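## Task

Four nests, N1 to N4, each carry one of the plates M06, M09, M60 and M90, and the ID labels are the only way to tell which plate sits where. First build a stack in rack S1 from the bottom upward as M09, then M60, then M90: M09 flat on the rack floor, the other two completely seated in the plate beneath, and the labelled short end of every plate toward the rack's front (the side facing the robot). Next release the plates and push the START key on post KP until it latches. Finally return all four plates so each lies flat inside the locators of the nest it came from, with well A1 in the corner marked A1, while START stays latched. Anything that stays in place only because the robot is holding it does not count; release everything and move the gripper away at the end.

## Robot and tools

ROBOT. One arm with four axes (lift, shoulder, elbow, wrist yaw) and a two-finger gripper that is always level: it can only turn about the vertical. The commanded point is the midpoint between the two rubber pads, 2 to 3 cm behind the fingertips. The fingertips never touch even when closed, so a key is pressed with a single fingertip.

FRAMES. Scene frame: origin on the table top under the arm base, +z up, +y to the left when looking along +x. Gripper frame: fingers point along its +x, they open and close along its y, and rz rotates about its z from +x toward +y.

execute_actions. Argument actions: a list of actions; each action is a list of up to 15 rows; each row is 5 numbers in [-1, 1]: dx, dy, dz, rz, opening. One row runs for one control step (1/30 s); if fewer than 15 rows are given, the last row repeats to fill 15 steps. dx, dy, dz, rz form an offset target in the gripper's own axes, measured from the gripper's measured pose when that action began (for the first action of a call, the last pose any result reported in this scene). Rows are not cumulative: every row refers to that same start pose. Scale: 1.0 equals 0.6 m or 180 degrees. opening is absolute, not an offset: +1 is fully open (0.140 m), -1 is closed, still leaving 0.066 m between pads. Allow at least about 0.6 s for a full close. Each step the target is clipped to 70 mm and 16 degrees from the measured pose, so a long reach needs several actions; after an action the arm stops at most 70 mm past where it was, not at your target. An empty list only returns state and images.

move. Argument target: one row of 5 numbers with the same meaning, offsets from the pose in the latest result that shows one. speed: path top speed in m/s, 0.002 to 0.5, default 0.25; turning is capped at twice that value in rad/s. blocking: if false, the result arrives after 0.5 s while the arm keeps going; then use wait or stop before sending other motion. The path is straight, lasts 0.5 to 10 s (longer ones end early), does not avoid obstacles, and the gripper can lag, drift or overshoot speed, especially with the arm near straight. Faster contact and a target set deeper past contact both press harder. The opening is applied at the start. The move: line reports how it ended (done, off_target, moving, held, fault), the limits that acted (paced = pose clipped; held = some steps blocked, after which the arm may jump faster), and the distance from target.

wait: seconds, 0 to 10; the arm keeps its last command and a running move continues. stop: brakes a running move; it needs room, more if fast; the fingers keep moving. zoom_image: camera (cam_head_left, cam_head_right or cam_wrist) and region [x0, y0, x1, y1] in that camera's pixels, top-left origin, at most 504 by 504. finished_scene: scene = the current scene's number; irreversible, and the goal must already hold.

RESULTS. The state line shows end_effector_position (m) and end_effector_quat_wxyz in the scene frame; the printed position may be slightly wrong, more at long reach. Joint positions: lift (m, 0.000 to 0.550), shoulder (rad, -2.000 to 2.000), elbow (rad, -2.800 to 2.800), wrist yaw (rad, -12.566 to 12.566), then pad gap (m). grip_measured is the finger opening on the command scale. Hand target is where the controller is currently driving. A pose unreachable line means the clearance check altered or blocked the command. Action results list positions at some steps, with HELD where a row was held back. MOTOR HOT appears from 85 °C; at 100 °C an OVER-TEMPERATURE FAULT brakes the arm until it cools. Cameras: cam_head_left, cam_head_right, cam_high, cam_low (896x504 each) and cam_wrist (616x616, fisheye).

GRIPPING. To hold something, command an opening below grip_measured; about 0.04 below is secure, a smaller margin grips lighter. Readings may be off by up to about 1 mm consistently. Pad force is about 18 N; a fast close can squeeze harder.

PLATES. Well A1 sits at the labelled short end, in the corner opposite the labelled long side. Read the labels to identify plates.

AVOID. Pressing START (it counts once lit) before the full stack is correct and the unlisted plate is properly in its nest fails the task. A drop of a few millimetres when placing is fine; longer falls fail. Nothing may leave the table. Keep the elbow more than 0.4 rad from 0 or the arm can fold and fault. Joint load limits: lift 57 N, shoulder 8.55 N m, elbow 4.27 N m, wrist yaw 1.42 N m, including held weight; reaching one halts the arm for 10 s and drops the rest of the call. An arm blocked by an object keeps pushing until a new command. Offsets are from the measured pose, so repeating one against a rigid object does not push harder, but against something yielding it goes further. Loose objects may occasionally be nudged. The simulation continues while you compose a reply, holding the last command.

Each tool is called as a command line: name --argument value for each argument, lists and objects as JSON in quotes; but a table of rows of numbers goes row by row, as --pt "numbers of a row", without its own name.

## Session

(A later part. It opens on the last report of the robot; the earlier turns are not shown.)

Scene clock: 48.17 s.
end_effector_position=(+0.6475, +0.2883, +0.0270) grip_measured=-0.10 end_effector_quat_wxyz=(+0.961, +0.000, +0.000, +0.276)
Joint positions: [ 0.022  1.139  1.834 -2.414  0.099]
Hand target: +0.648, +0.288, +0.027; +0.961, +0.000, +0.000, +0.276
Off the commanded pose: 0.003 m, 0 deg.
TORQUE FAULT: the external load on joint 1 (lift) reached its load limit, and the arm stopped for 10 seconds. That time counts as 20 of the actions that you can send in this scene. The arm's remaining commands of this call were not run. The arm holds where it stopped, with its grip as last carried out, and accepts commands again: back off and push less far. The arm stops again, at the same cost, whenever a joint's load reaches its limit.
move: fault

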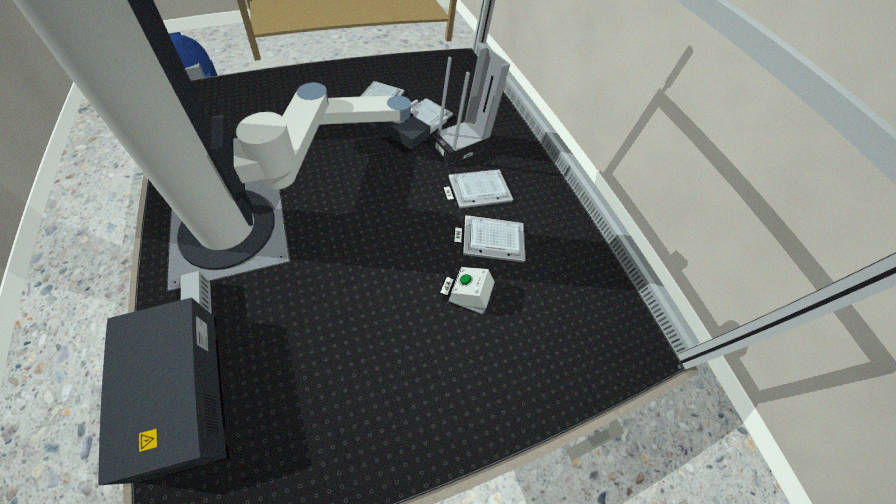

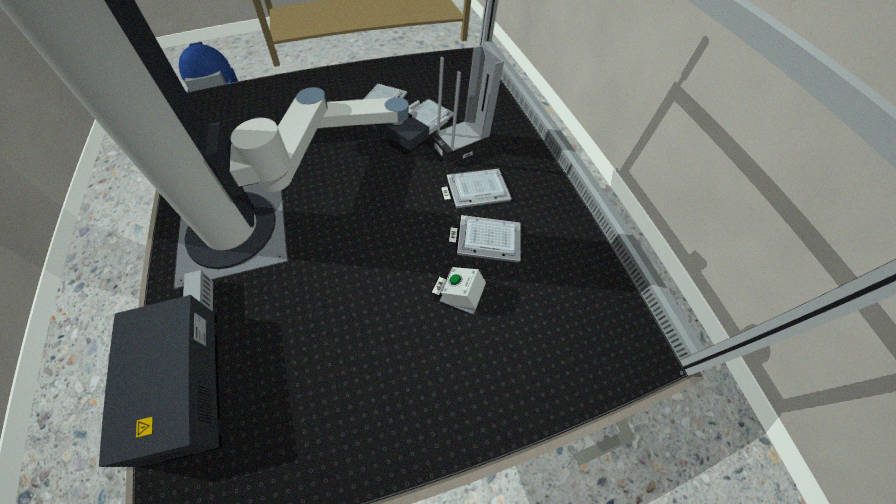

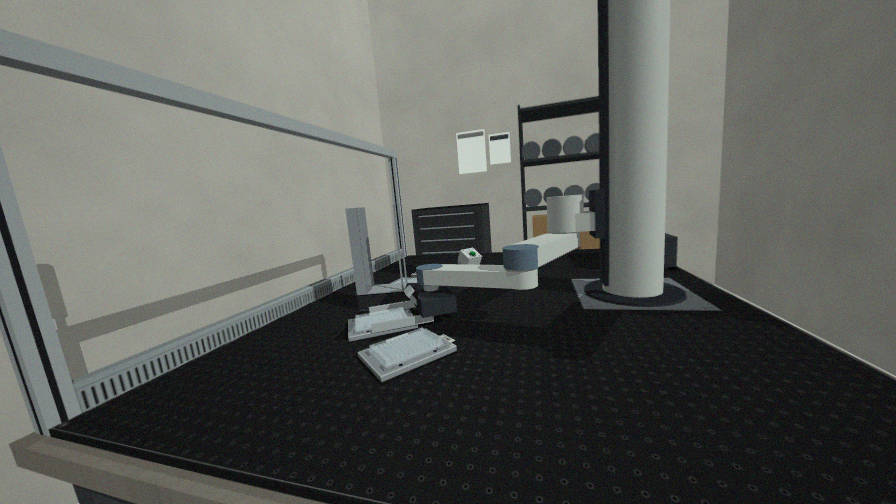

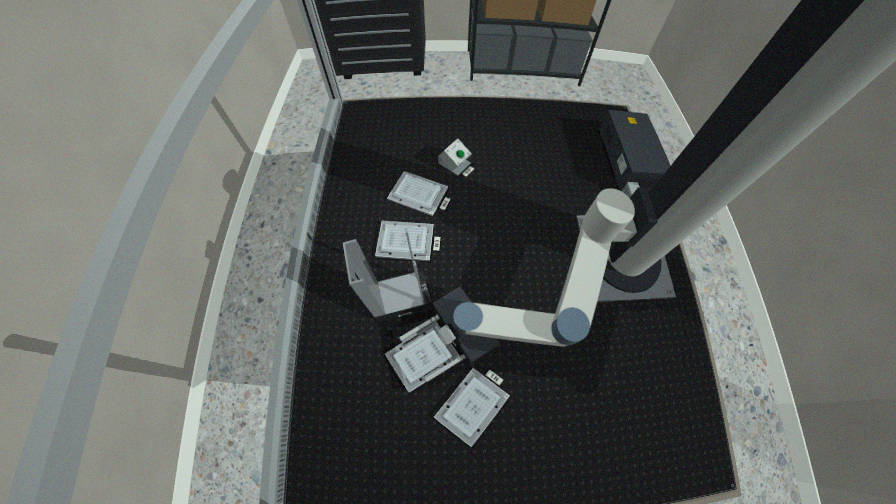

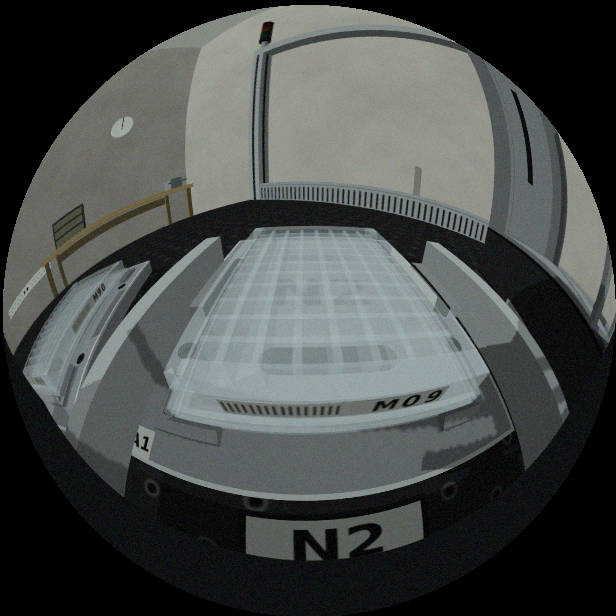

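move --target '[0, 0.004, 0, 0, -0.3]' --speed 0.01

Scene clock: 51.17 s.
end_effector_position=(+0.6460, +0.2911, +0.0306) grip_measured=-0.30 end_effector_quat_wxyz=(+0.961, +0.000, +0.000, +0.277)
Joint positions: [ 0.026  1.145  1.835 -2.418  0.092]
Hand target: +0.646, +0.291, +0.031; +0.961, +0.000, +0.000, +0.277
Off the commanded pose: 0.000 m, 0 deg.
move: done

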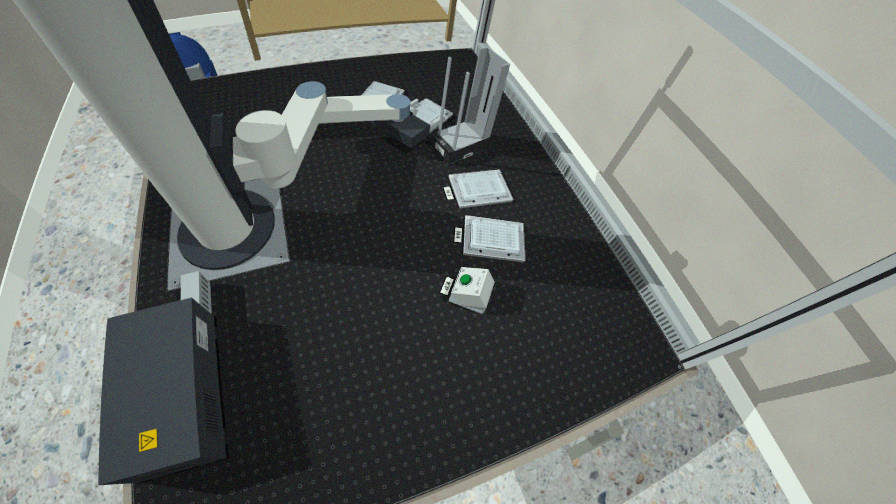

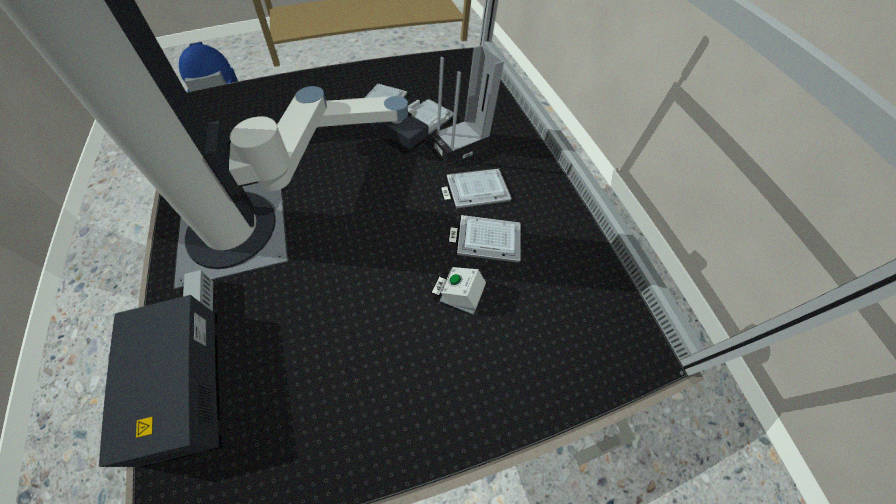

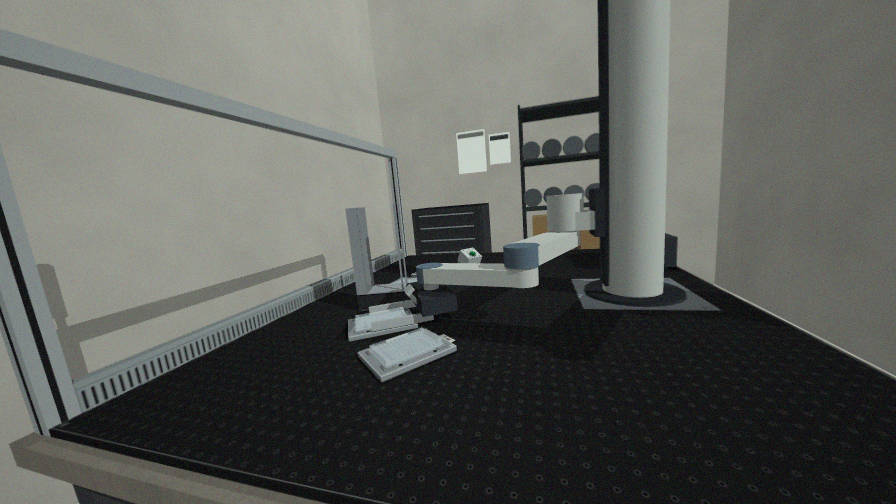

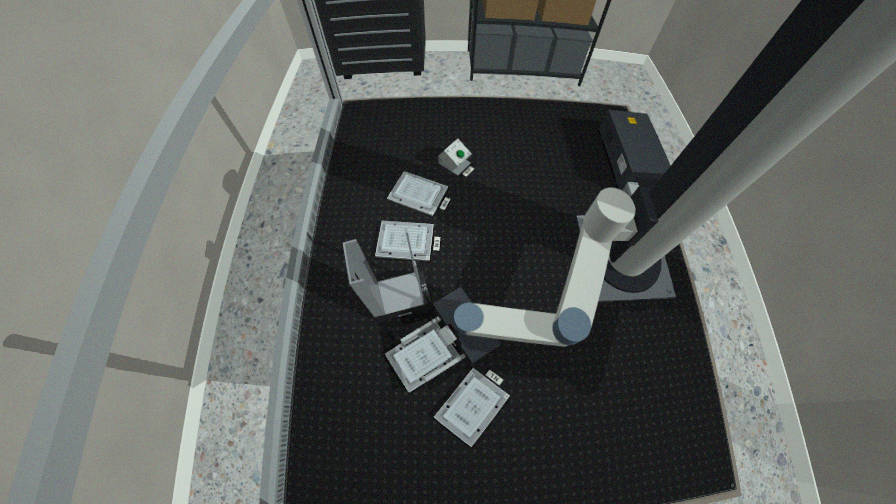

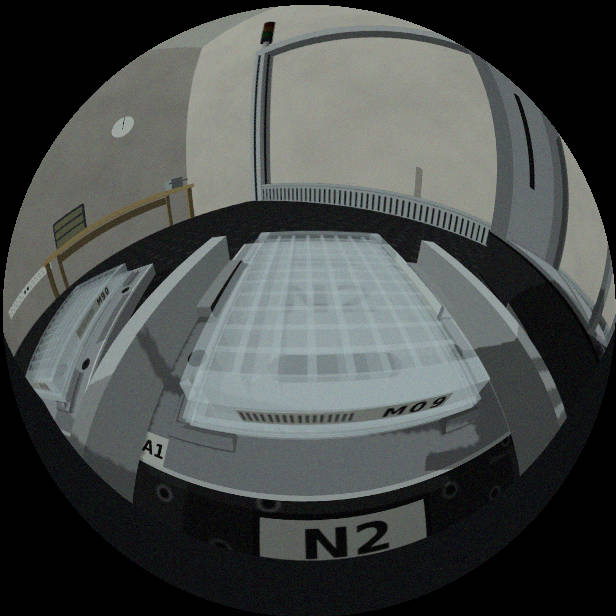

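zoom_image --camera "cam_wrist" --region '[160, 220, 500, 450]'

Region (160, 220, 500, 450) of cam_wrist's 616x616 image, scaled by 1.482, with more detail than that image has; it fills the top 341 rows of this view, and the rest is white.

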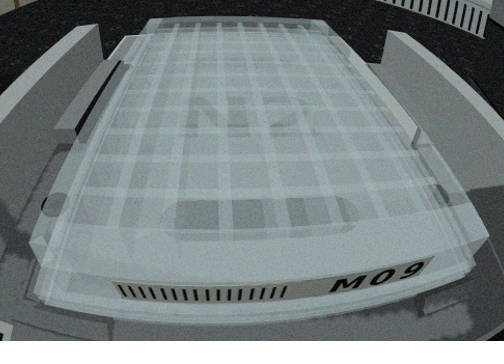

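execute_actions --actions '[[[0,-0.0013,0,0,-0.36]],[[0,0,0,0,-0.40]],[[0,0,0,0,-0.43]]]'

Scene clock: 53.90 s.
end_effector_position=(+0.6461, +0.2911, +0.0306) grip_measured=-0.43 end_effector_quat_wxyz=(+0.960, +0.000, +0.000, +0.279)
Joint positions: [ 0.026  1.144  1.836 -2.414  0.087]
Hand target: +0.646, +0.291, +0.031; +0.961, +0.000, +0.000, +0.278
Off the commanded pose: 0.001 m, 0 deg.
Step readings (end_effector_position; steps 1 to 15: 1st action; 16 to 30: 2nd action; 31 to 45: 3rd action):
0: (+0.6460, +0.2911, +0.0306)
1: (+0.6460, +0.2911, +0.0306)
2: (+0.6463, +0.2906, +0.0306)
4: (+0.6464, +0.2904, +0.0306)
8: (+0.6464, +0.2904, +0.0306)
15: (+0.6464, +0.2904, +0.0306)
16: (+0.6464, +0.2904, +0.0306)
17: (+0.6463, +0.2906, +0.0306)
19: (+0.6463, +0.2907, +0.0306)
23: (+0.6463, +0.2907, +0.0306)
30: (+0.6463, +0.2907, +0.0306)
31: (+0.6463, +0.2907, +0.0306)
32: (+0.6461, +0.2911, +0.0306)
34: (+0.6461, +0.2911, +0.0306)
38: (+0.6461, +0.2911, +0.0306)
45: end_effector_position above

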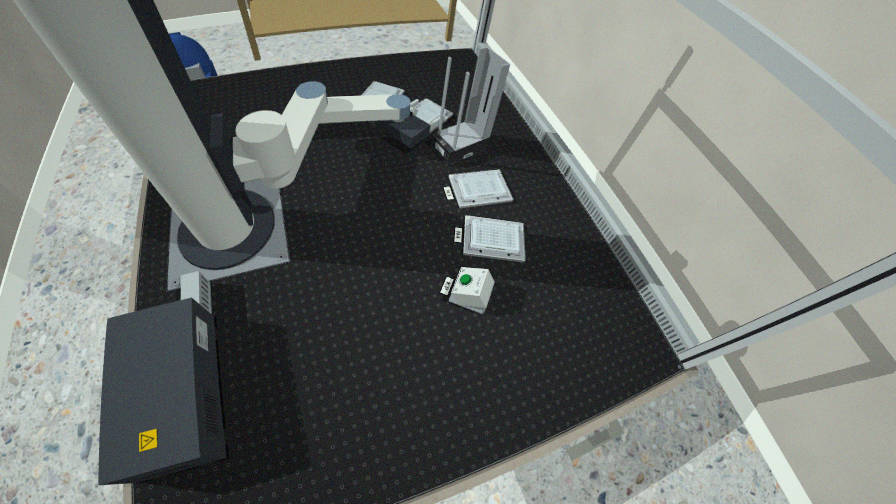

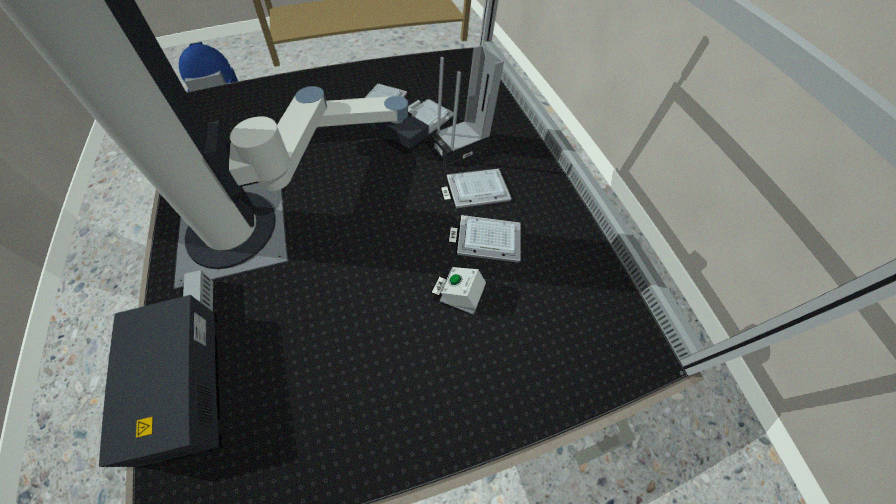

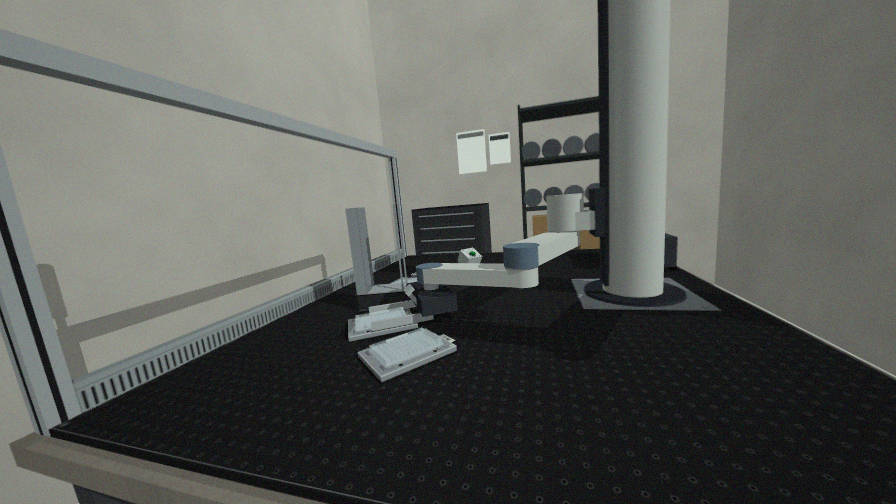

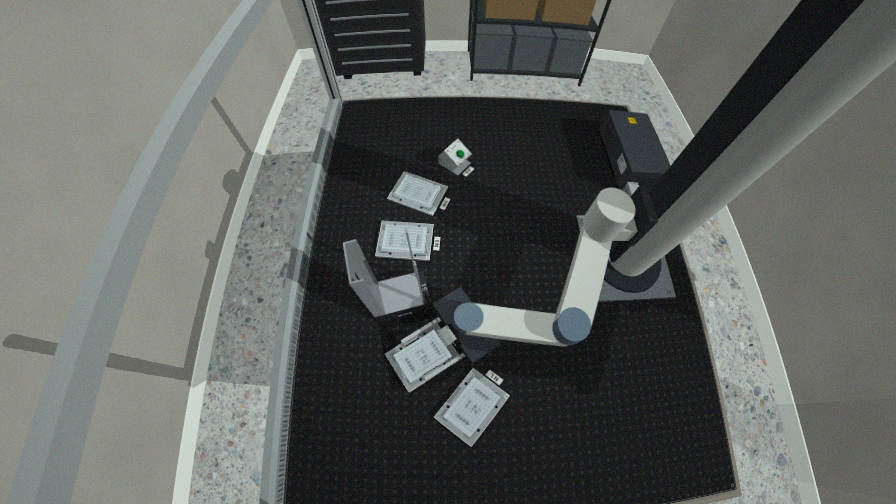

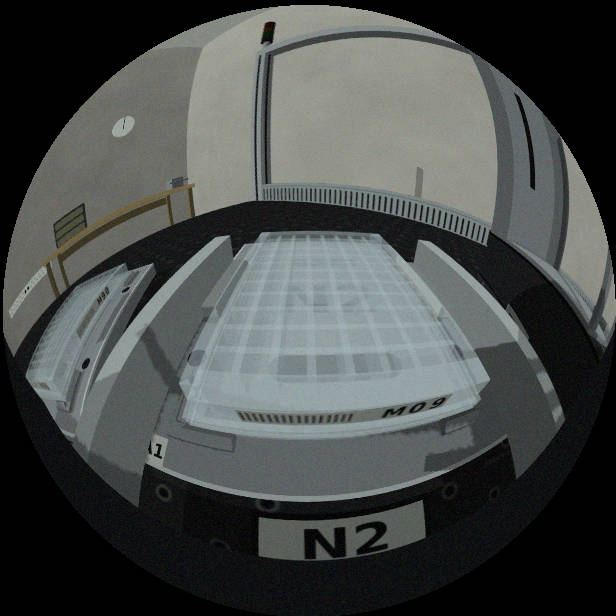

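execute_actions --actions '[[[0,0.0008,0,0,-0.45]],[[0,0,0,0,-0.465]],[[0,0,0,0,-0.48]],[[0,0,0,0,-0.495]]]'

Scene clock: 56.30 s.
end_effector_position=(+0.6457, +0.2918, +0.0306) grip_measured=-0.48 end_effector_quat_wxyz=(+0.960, +0.000, +0.000, +0.279)
Joint positions: [ 0.026  1.145  1.836 -2.415  0.085]
Hand target: +0.646, +0.292, +0.031; +0.960, +0.000, +0.000, +0.279
Off the commanded pose: 0.000 m, 0 deg.
Step readings (end_effector_position; steps 1 to 15: 1st action; 16 to 30: 2nd action; 31 to 45: 3rd action; 46 to 60: 4th action):
0: (+0.6461, +0.2911, +0.0306)
1: (+0.6461, +0.2912, +0.0306)
2: (+0.6458, +0.2917, +0.0306)
4: (+0.6457, +0.2917, +0.0306)
8: (+0.6457, +0.2917, +0.0306)
15: (+0.6457, +0.2917, +0.0306)
16: (+0.6457, +0.2917, +0.0306)
17: (+0.6457, +0.2917, +0.0306)
19: (+0.6457, +0.2917, +0.0306)
23: (+0.6457, +0.2917, +0.0306)
30: (+0.6457, +0.2917, +0.0306)
31: (+0.6457, +0.2917, +0.0306)
32: (+0.6457, +0.2917, +0.0306)
34: (+0.6457, +0.2917, +0.0306)
38: (+0.6457, +0.2917, +0.0306)
45: (+0.6457, +0.2917, +0.0306)
46: (+0.6457, +0.2918, +0.0306)
47: (+0.6457, +0.2918, +0.0306)
49: (+0.6457, +0.2918, +0.0306)
53: (+0.6457, +0.2918, +0.0306)
60: end_effector_position above

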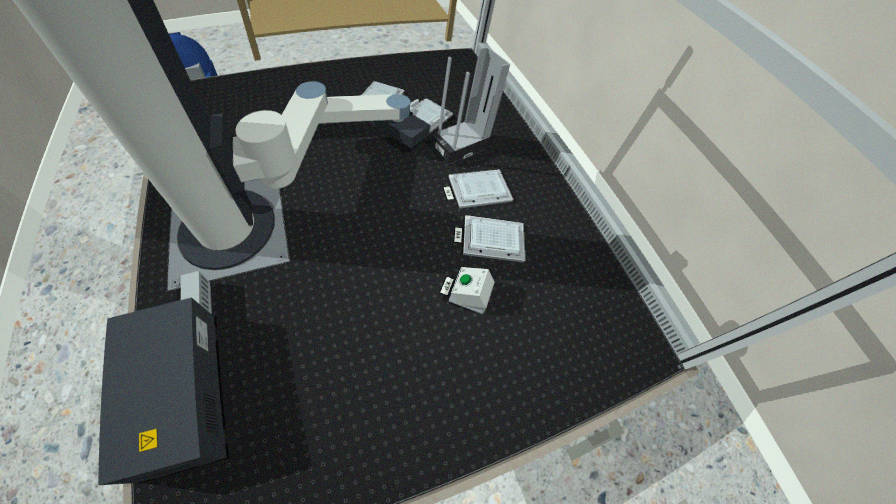

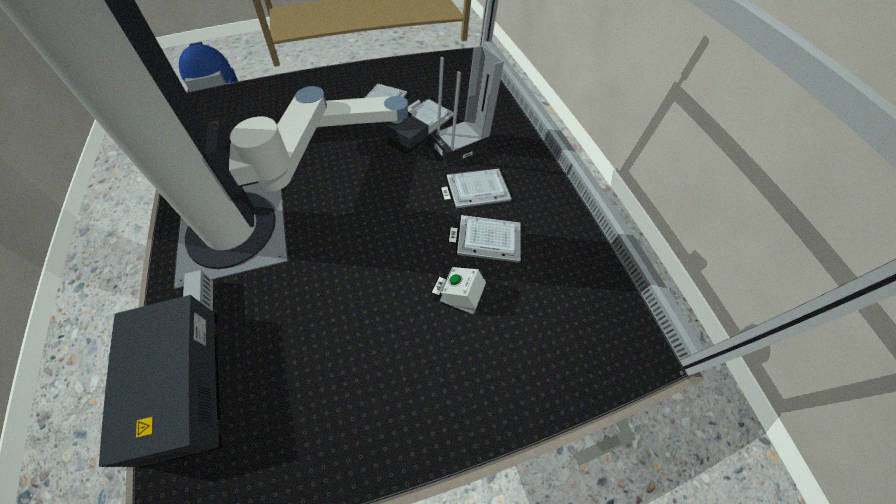

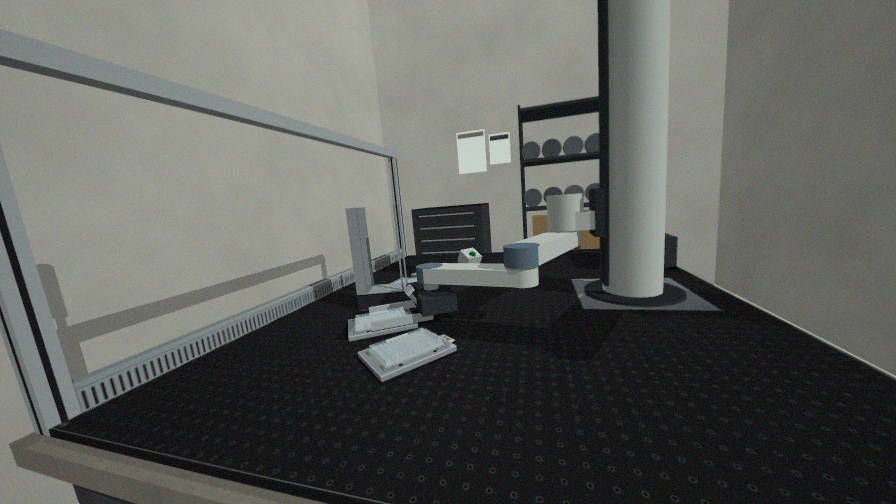

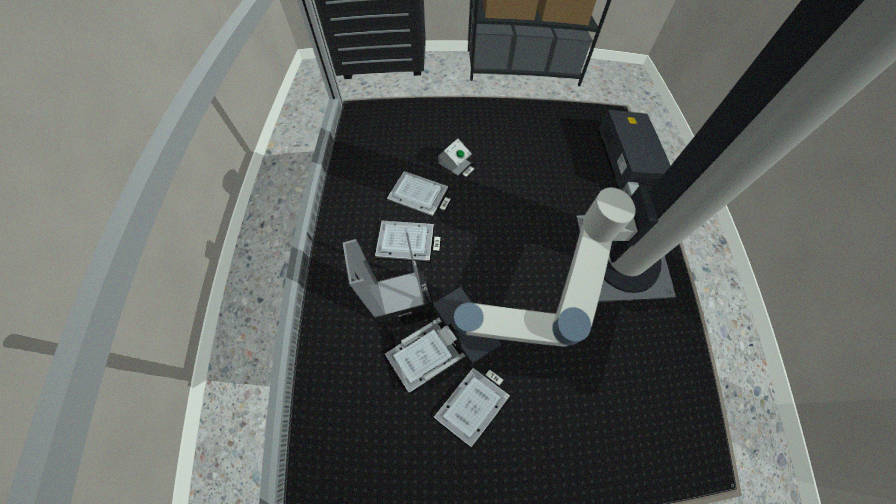

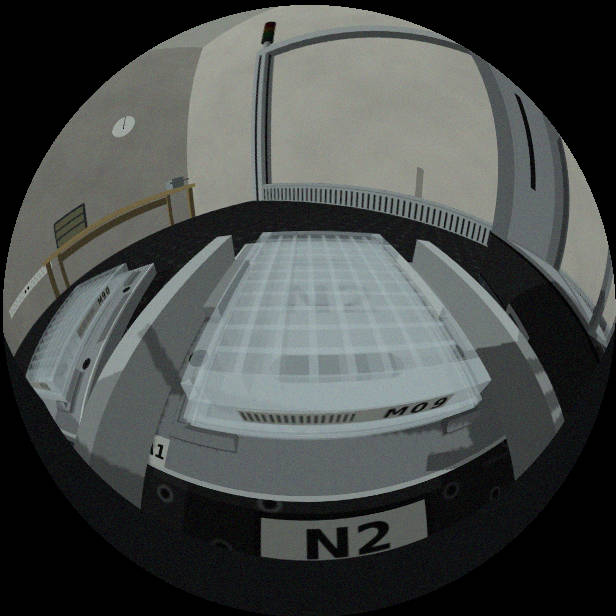

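execute_actions --actions '[[[0,0,0,0,-0.525]],[[0,0,0.005,0,-0.525],[0,0,0.008,0,-0.525],[0,0,0.012,0,-0.525],[0,0,0.016,0,-0.525],[0,0,0.02,0,-0.525],[0,0,0.025,0,-0.525],[0,0,0.03,0,-0.525],[0,0,0.035,0,-0.525]]]'

Scene clock: 59.10 s.
end_effector_position=(+0.6457, +0.2918, +0.0516) grip_measured=-0.49 end_effector_quat_wxyz=(+0.960, +0.000, +0.000, +0.279)
Joint positions: [ 0.047  1.145  1.836 -2.415  0.085]
Hand target: +0.646, +0.292, +0.052; +0.960, +0.000, +0.000, +0.279
Off the commanded pose: 0.000 m, 0 deg.
Step readings (end_effector_position; steps 1 to 15: 1st action; 16 to 30: 2nd action):
0: (+0.6457, +0.2918, +0.0306)
1: (+0.6457, +0.2918, +0.0306)
2: (+0.6457, +0.2918, +0.0306)
4: (+0.6457, +0.2918, +0.0306)
8: (+0.6457, +0.2918, +0.0306)
15: (+0.6457, +0.2918, +0.0306)
16: (+0.6457, +0.2918, +0.0306)
17: (+0.6457, +0.2918, +0.0316)
19: (+0.6457, +0.2918, +0.0365)
23: (+0.6457, +0.2918, +0.0466)
30: end_effector_position above

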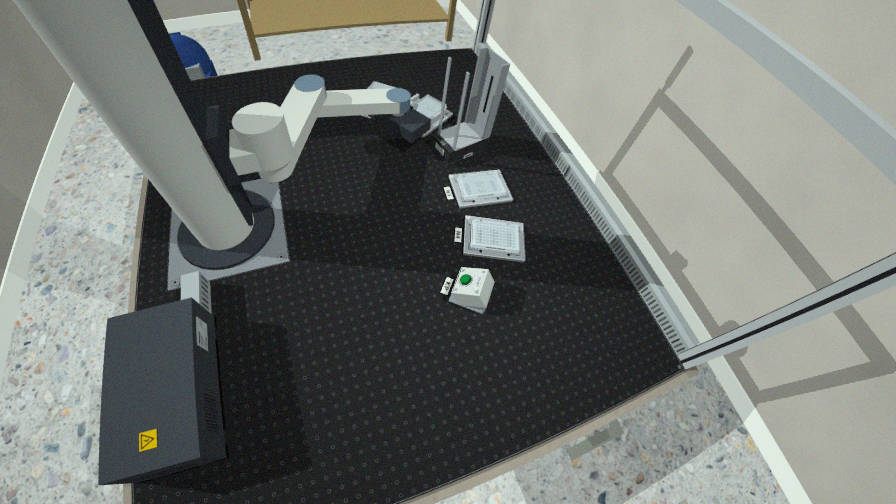

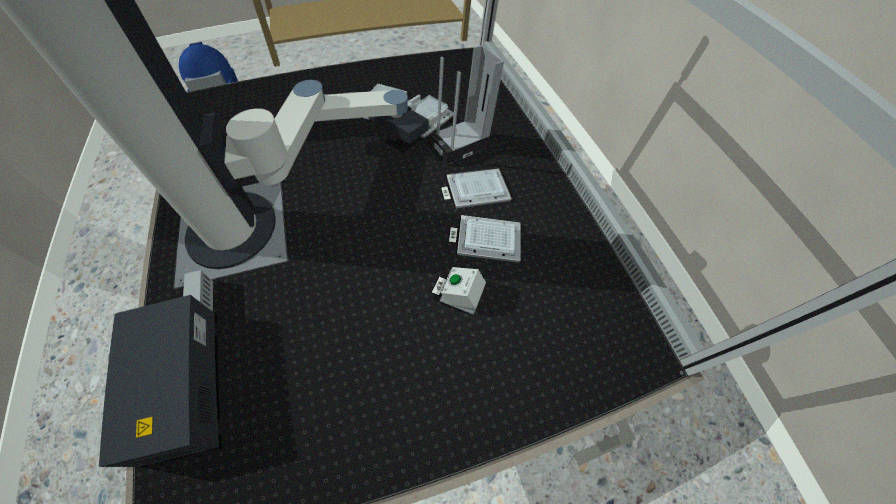

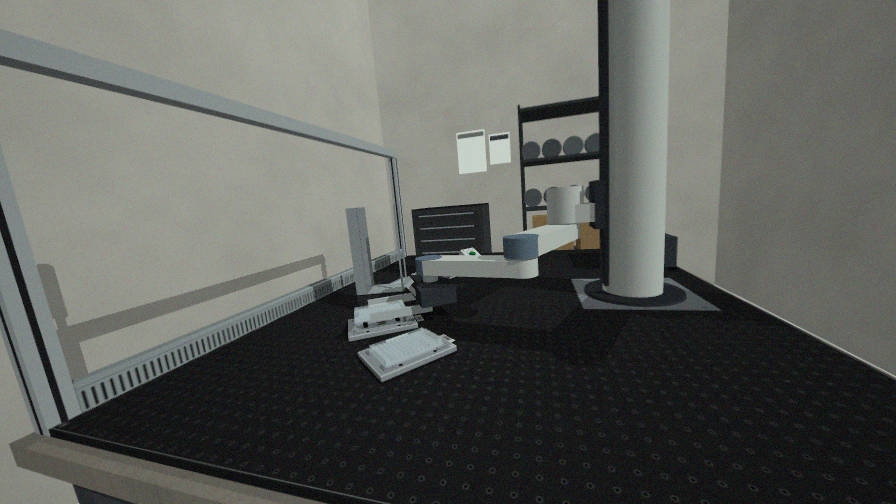

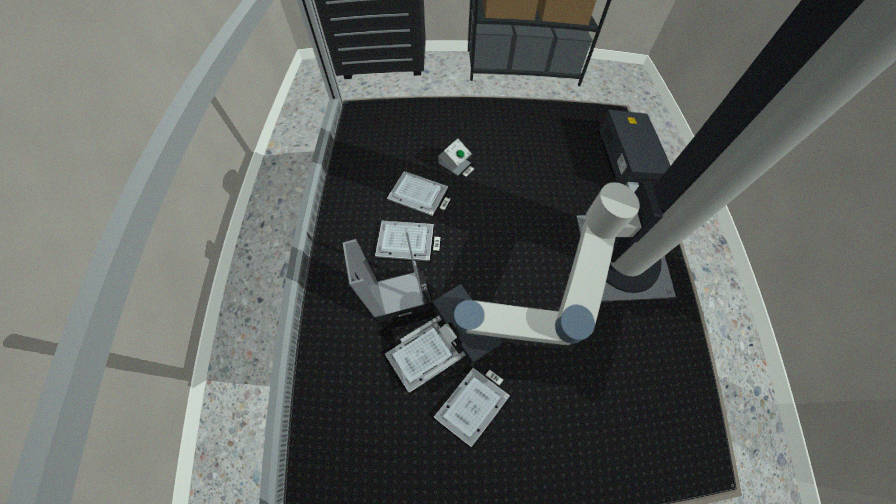

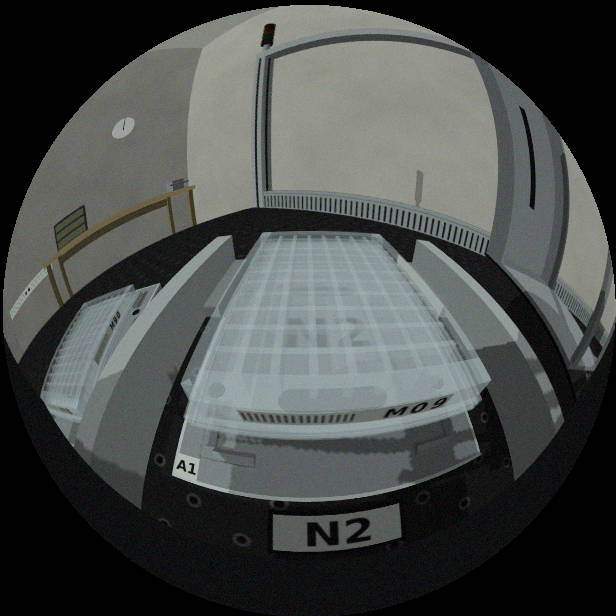

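move --target '[-0.17, 0, 0.55, 0, -0.525]' --speed 0.3

Scene clock: 62.33 s.
end_effector_position=(+0.5597, +0.2369, +0.3817) grip_measured=-0.49 end_effector_quat_wxyz=(+0.960, +0.000, +0.000, +0.279)
Joint positions: [ 0.377  1.374  1.278 -2.087  0.085]
Hand target: +0.560, +0.237, +0.382; +0.960, +0.000, +0.000, +0.279
Off the commanded pose: 0.000 m, 0 deg.
move: done

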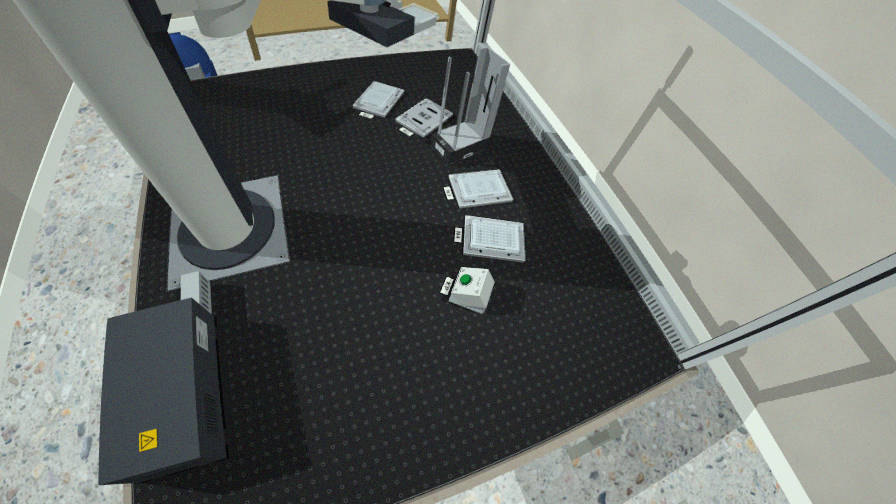

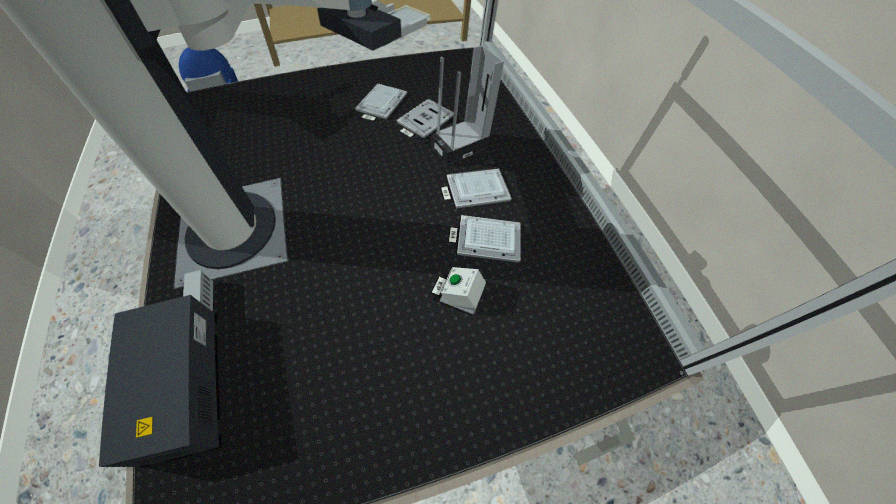

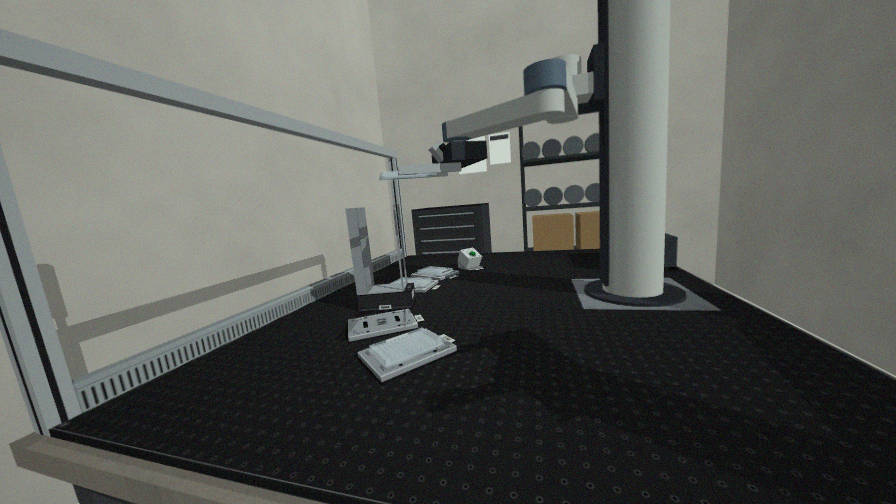

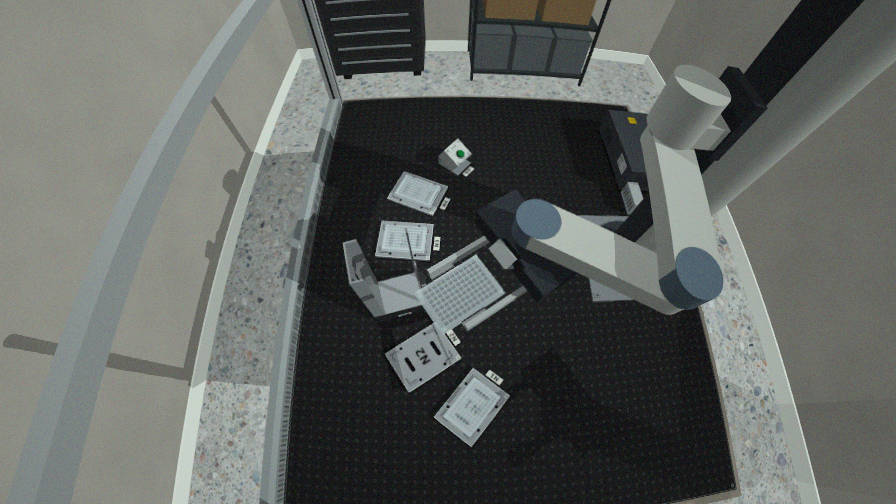

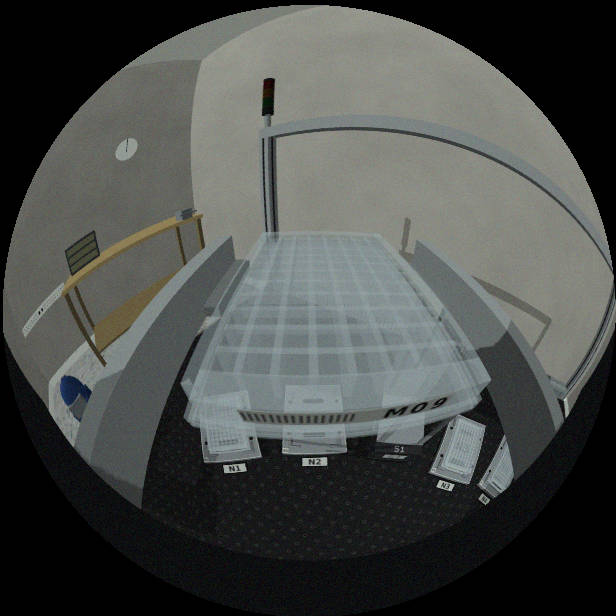

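move --target '[-0.0723, -0.2383, 0.01, -0.0911, -0.525]' --speed 0.2

Scene clock: 63.93 s.
end_effector_position=(+0.5998, +0.0928, +0.3876) grip_measured=-0.49 end_effector_quat_wxyz=(+0.990, +0.000, +0.000, +0.139)
Joint positions: [ 0.383  1.044  1.199 -1.964  0.085]
Hand target: +0.600, +0.093, +0.388; +0.990, +0.000, +0.000, +0.139
Off the commanded pose: 0.000 m, 0 deg.
move: done

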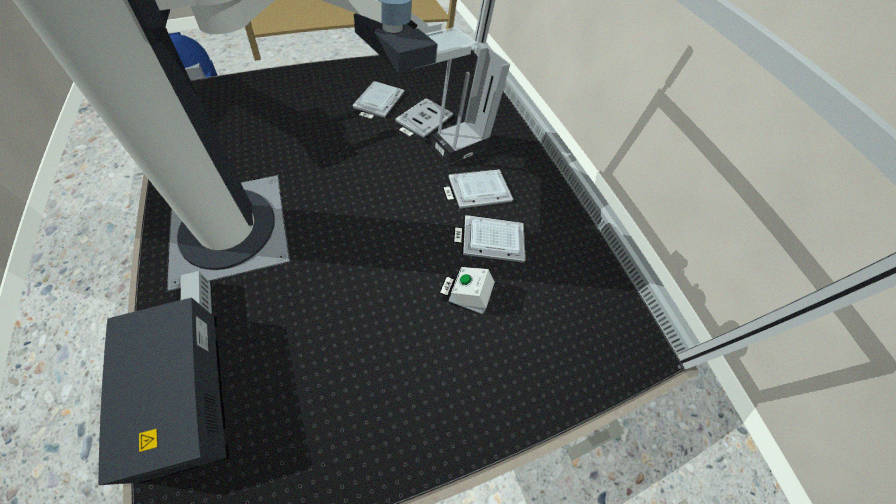

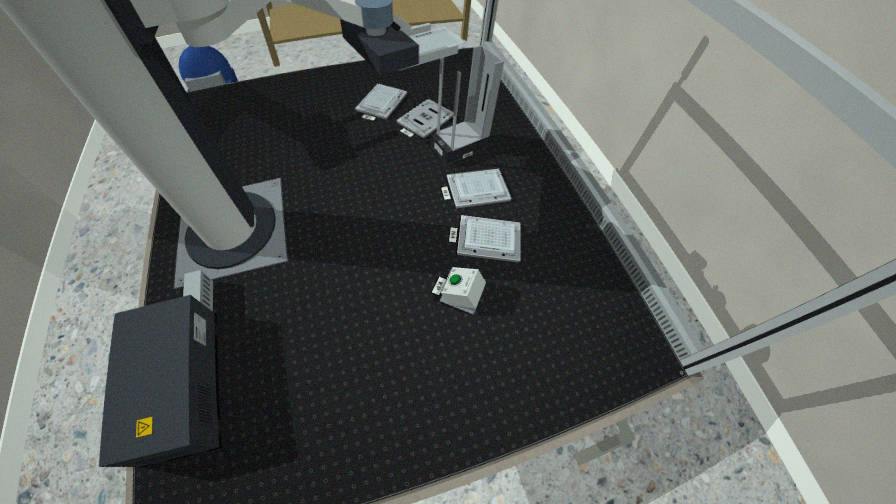

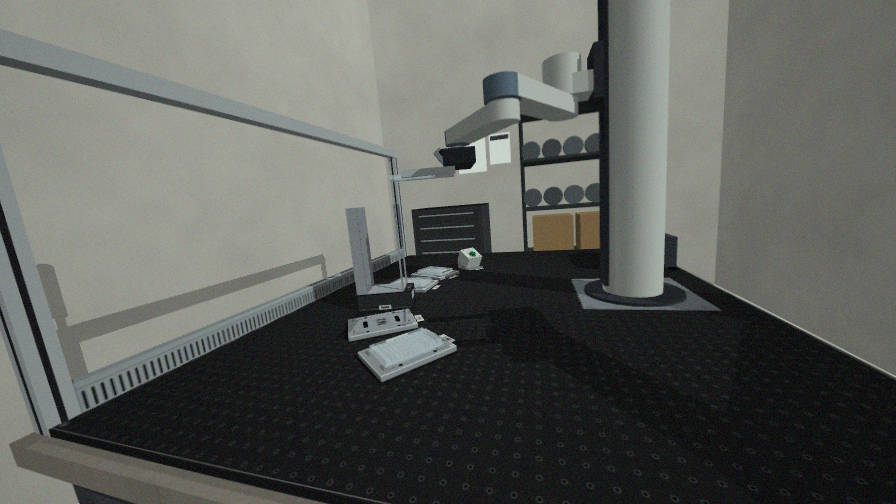

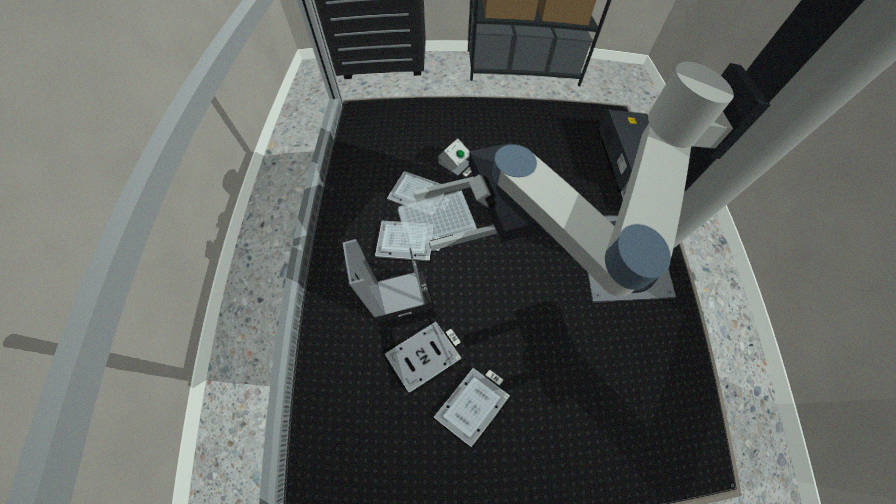

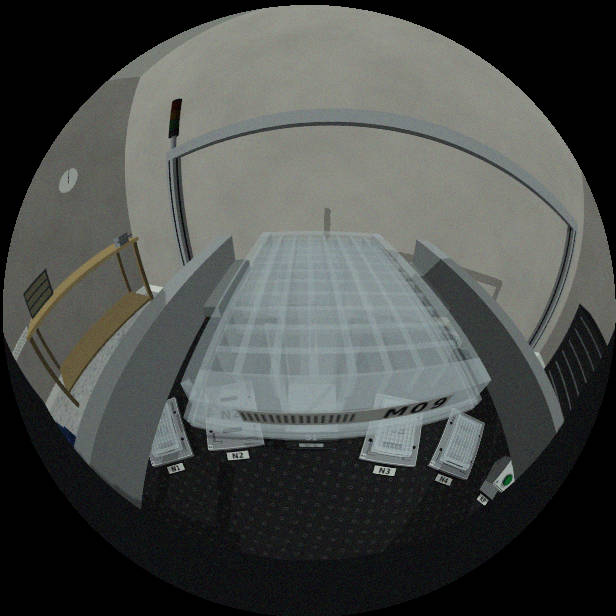

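zoom_image --camera "cam_wrist" --region '[200, 220, 440, 470]'

zoom_image --camera "cam_head_left" --region '[340, 0, 540, 170]'

Region (200, 220, 440, 470) of cam_wrist's 616x616 image, scaled by 2.016, with more detail than that image has; it fills the left 484 columns of this view, and the rest is white.

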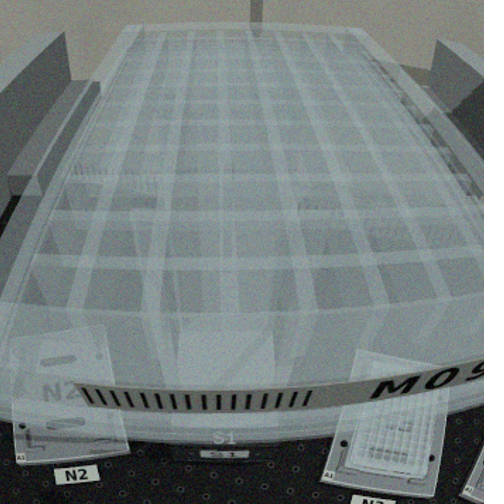

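Region (340, 0, 540, 170) of cam_head_left's 896x504 image, scaled by 2.520, with more detail than that image has; it fills the top 428 rows of this view, and the rest is white.

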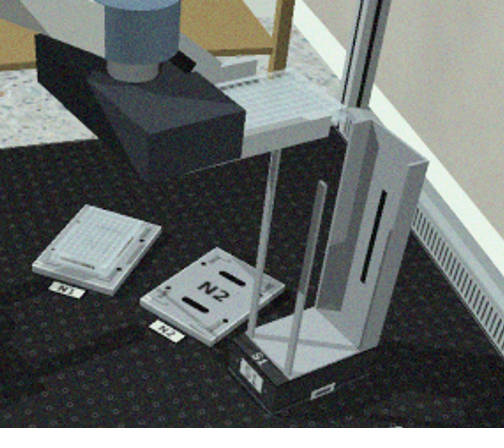

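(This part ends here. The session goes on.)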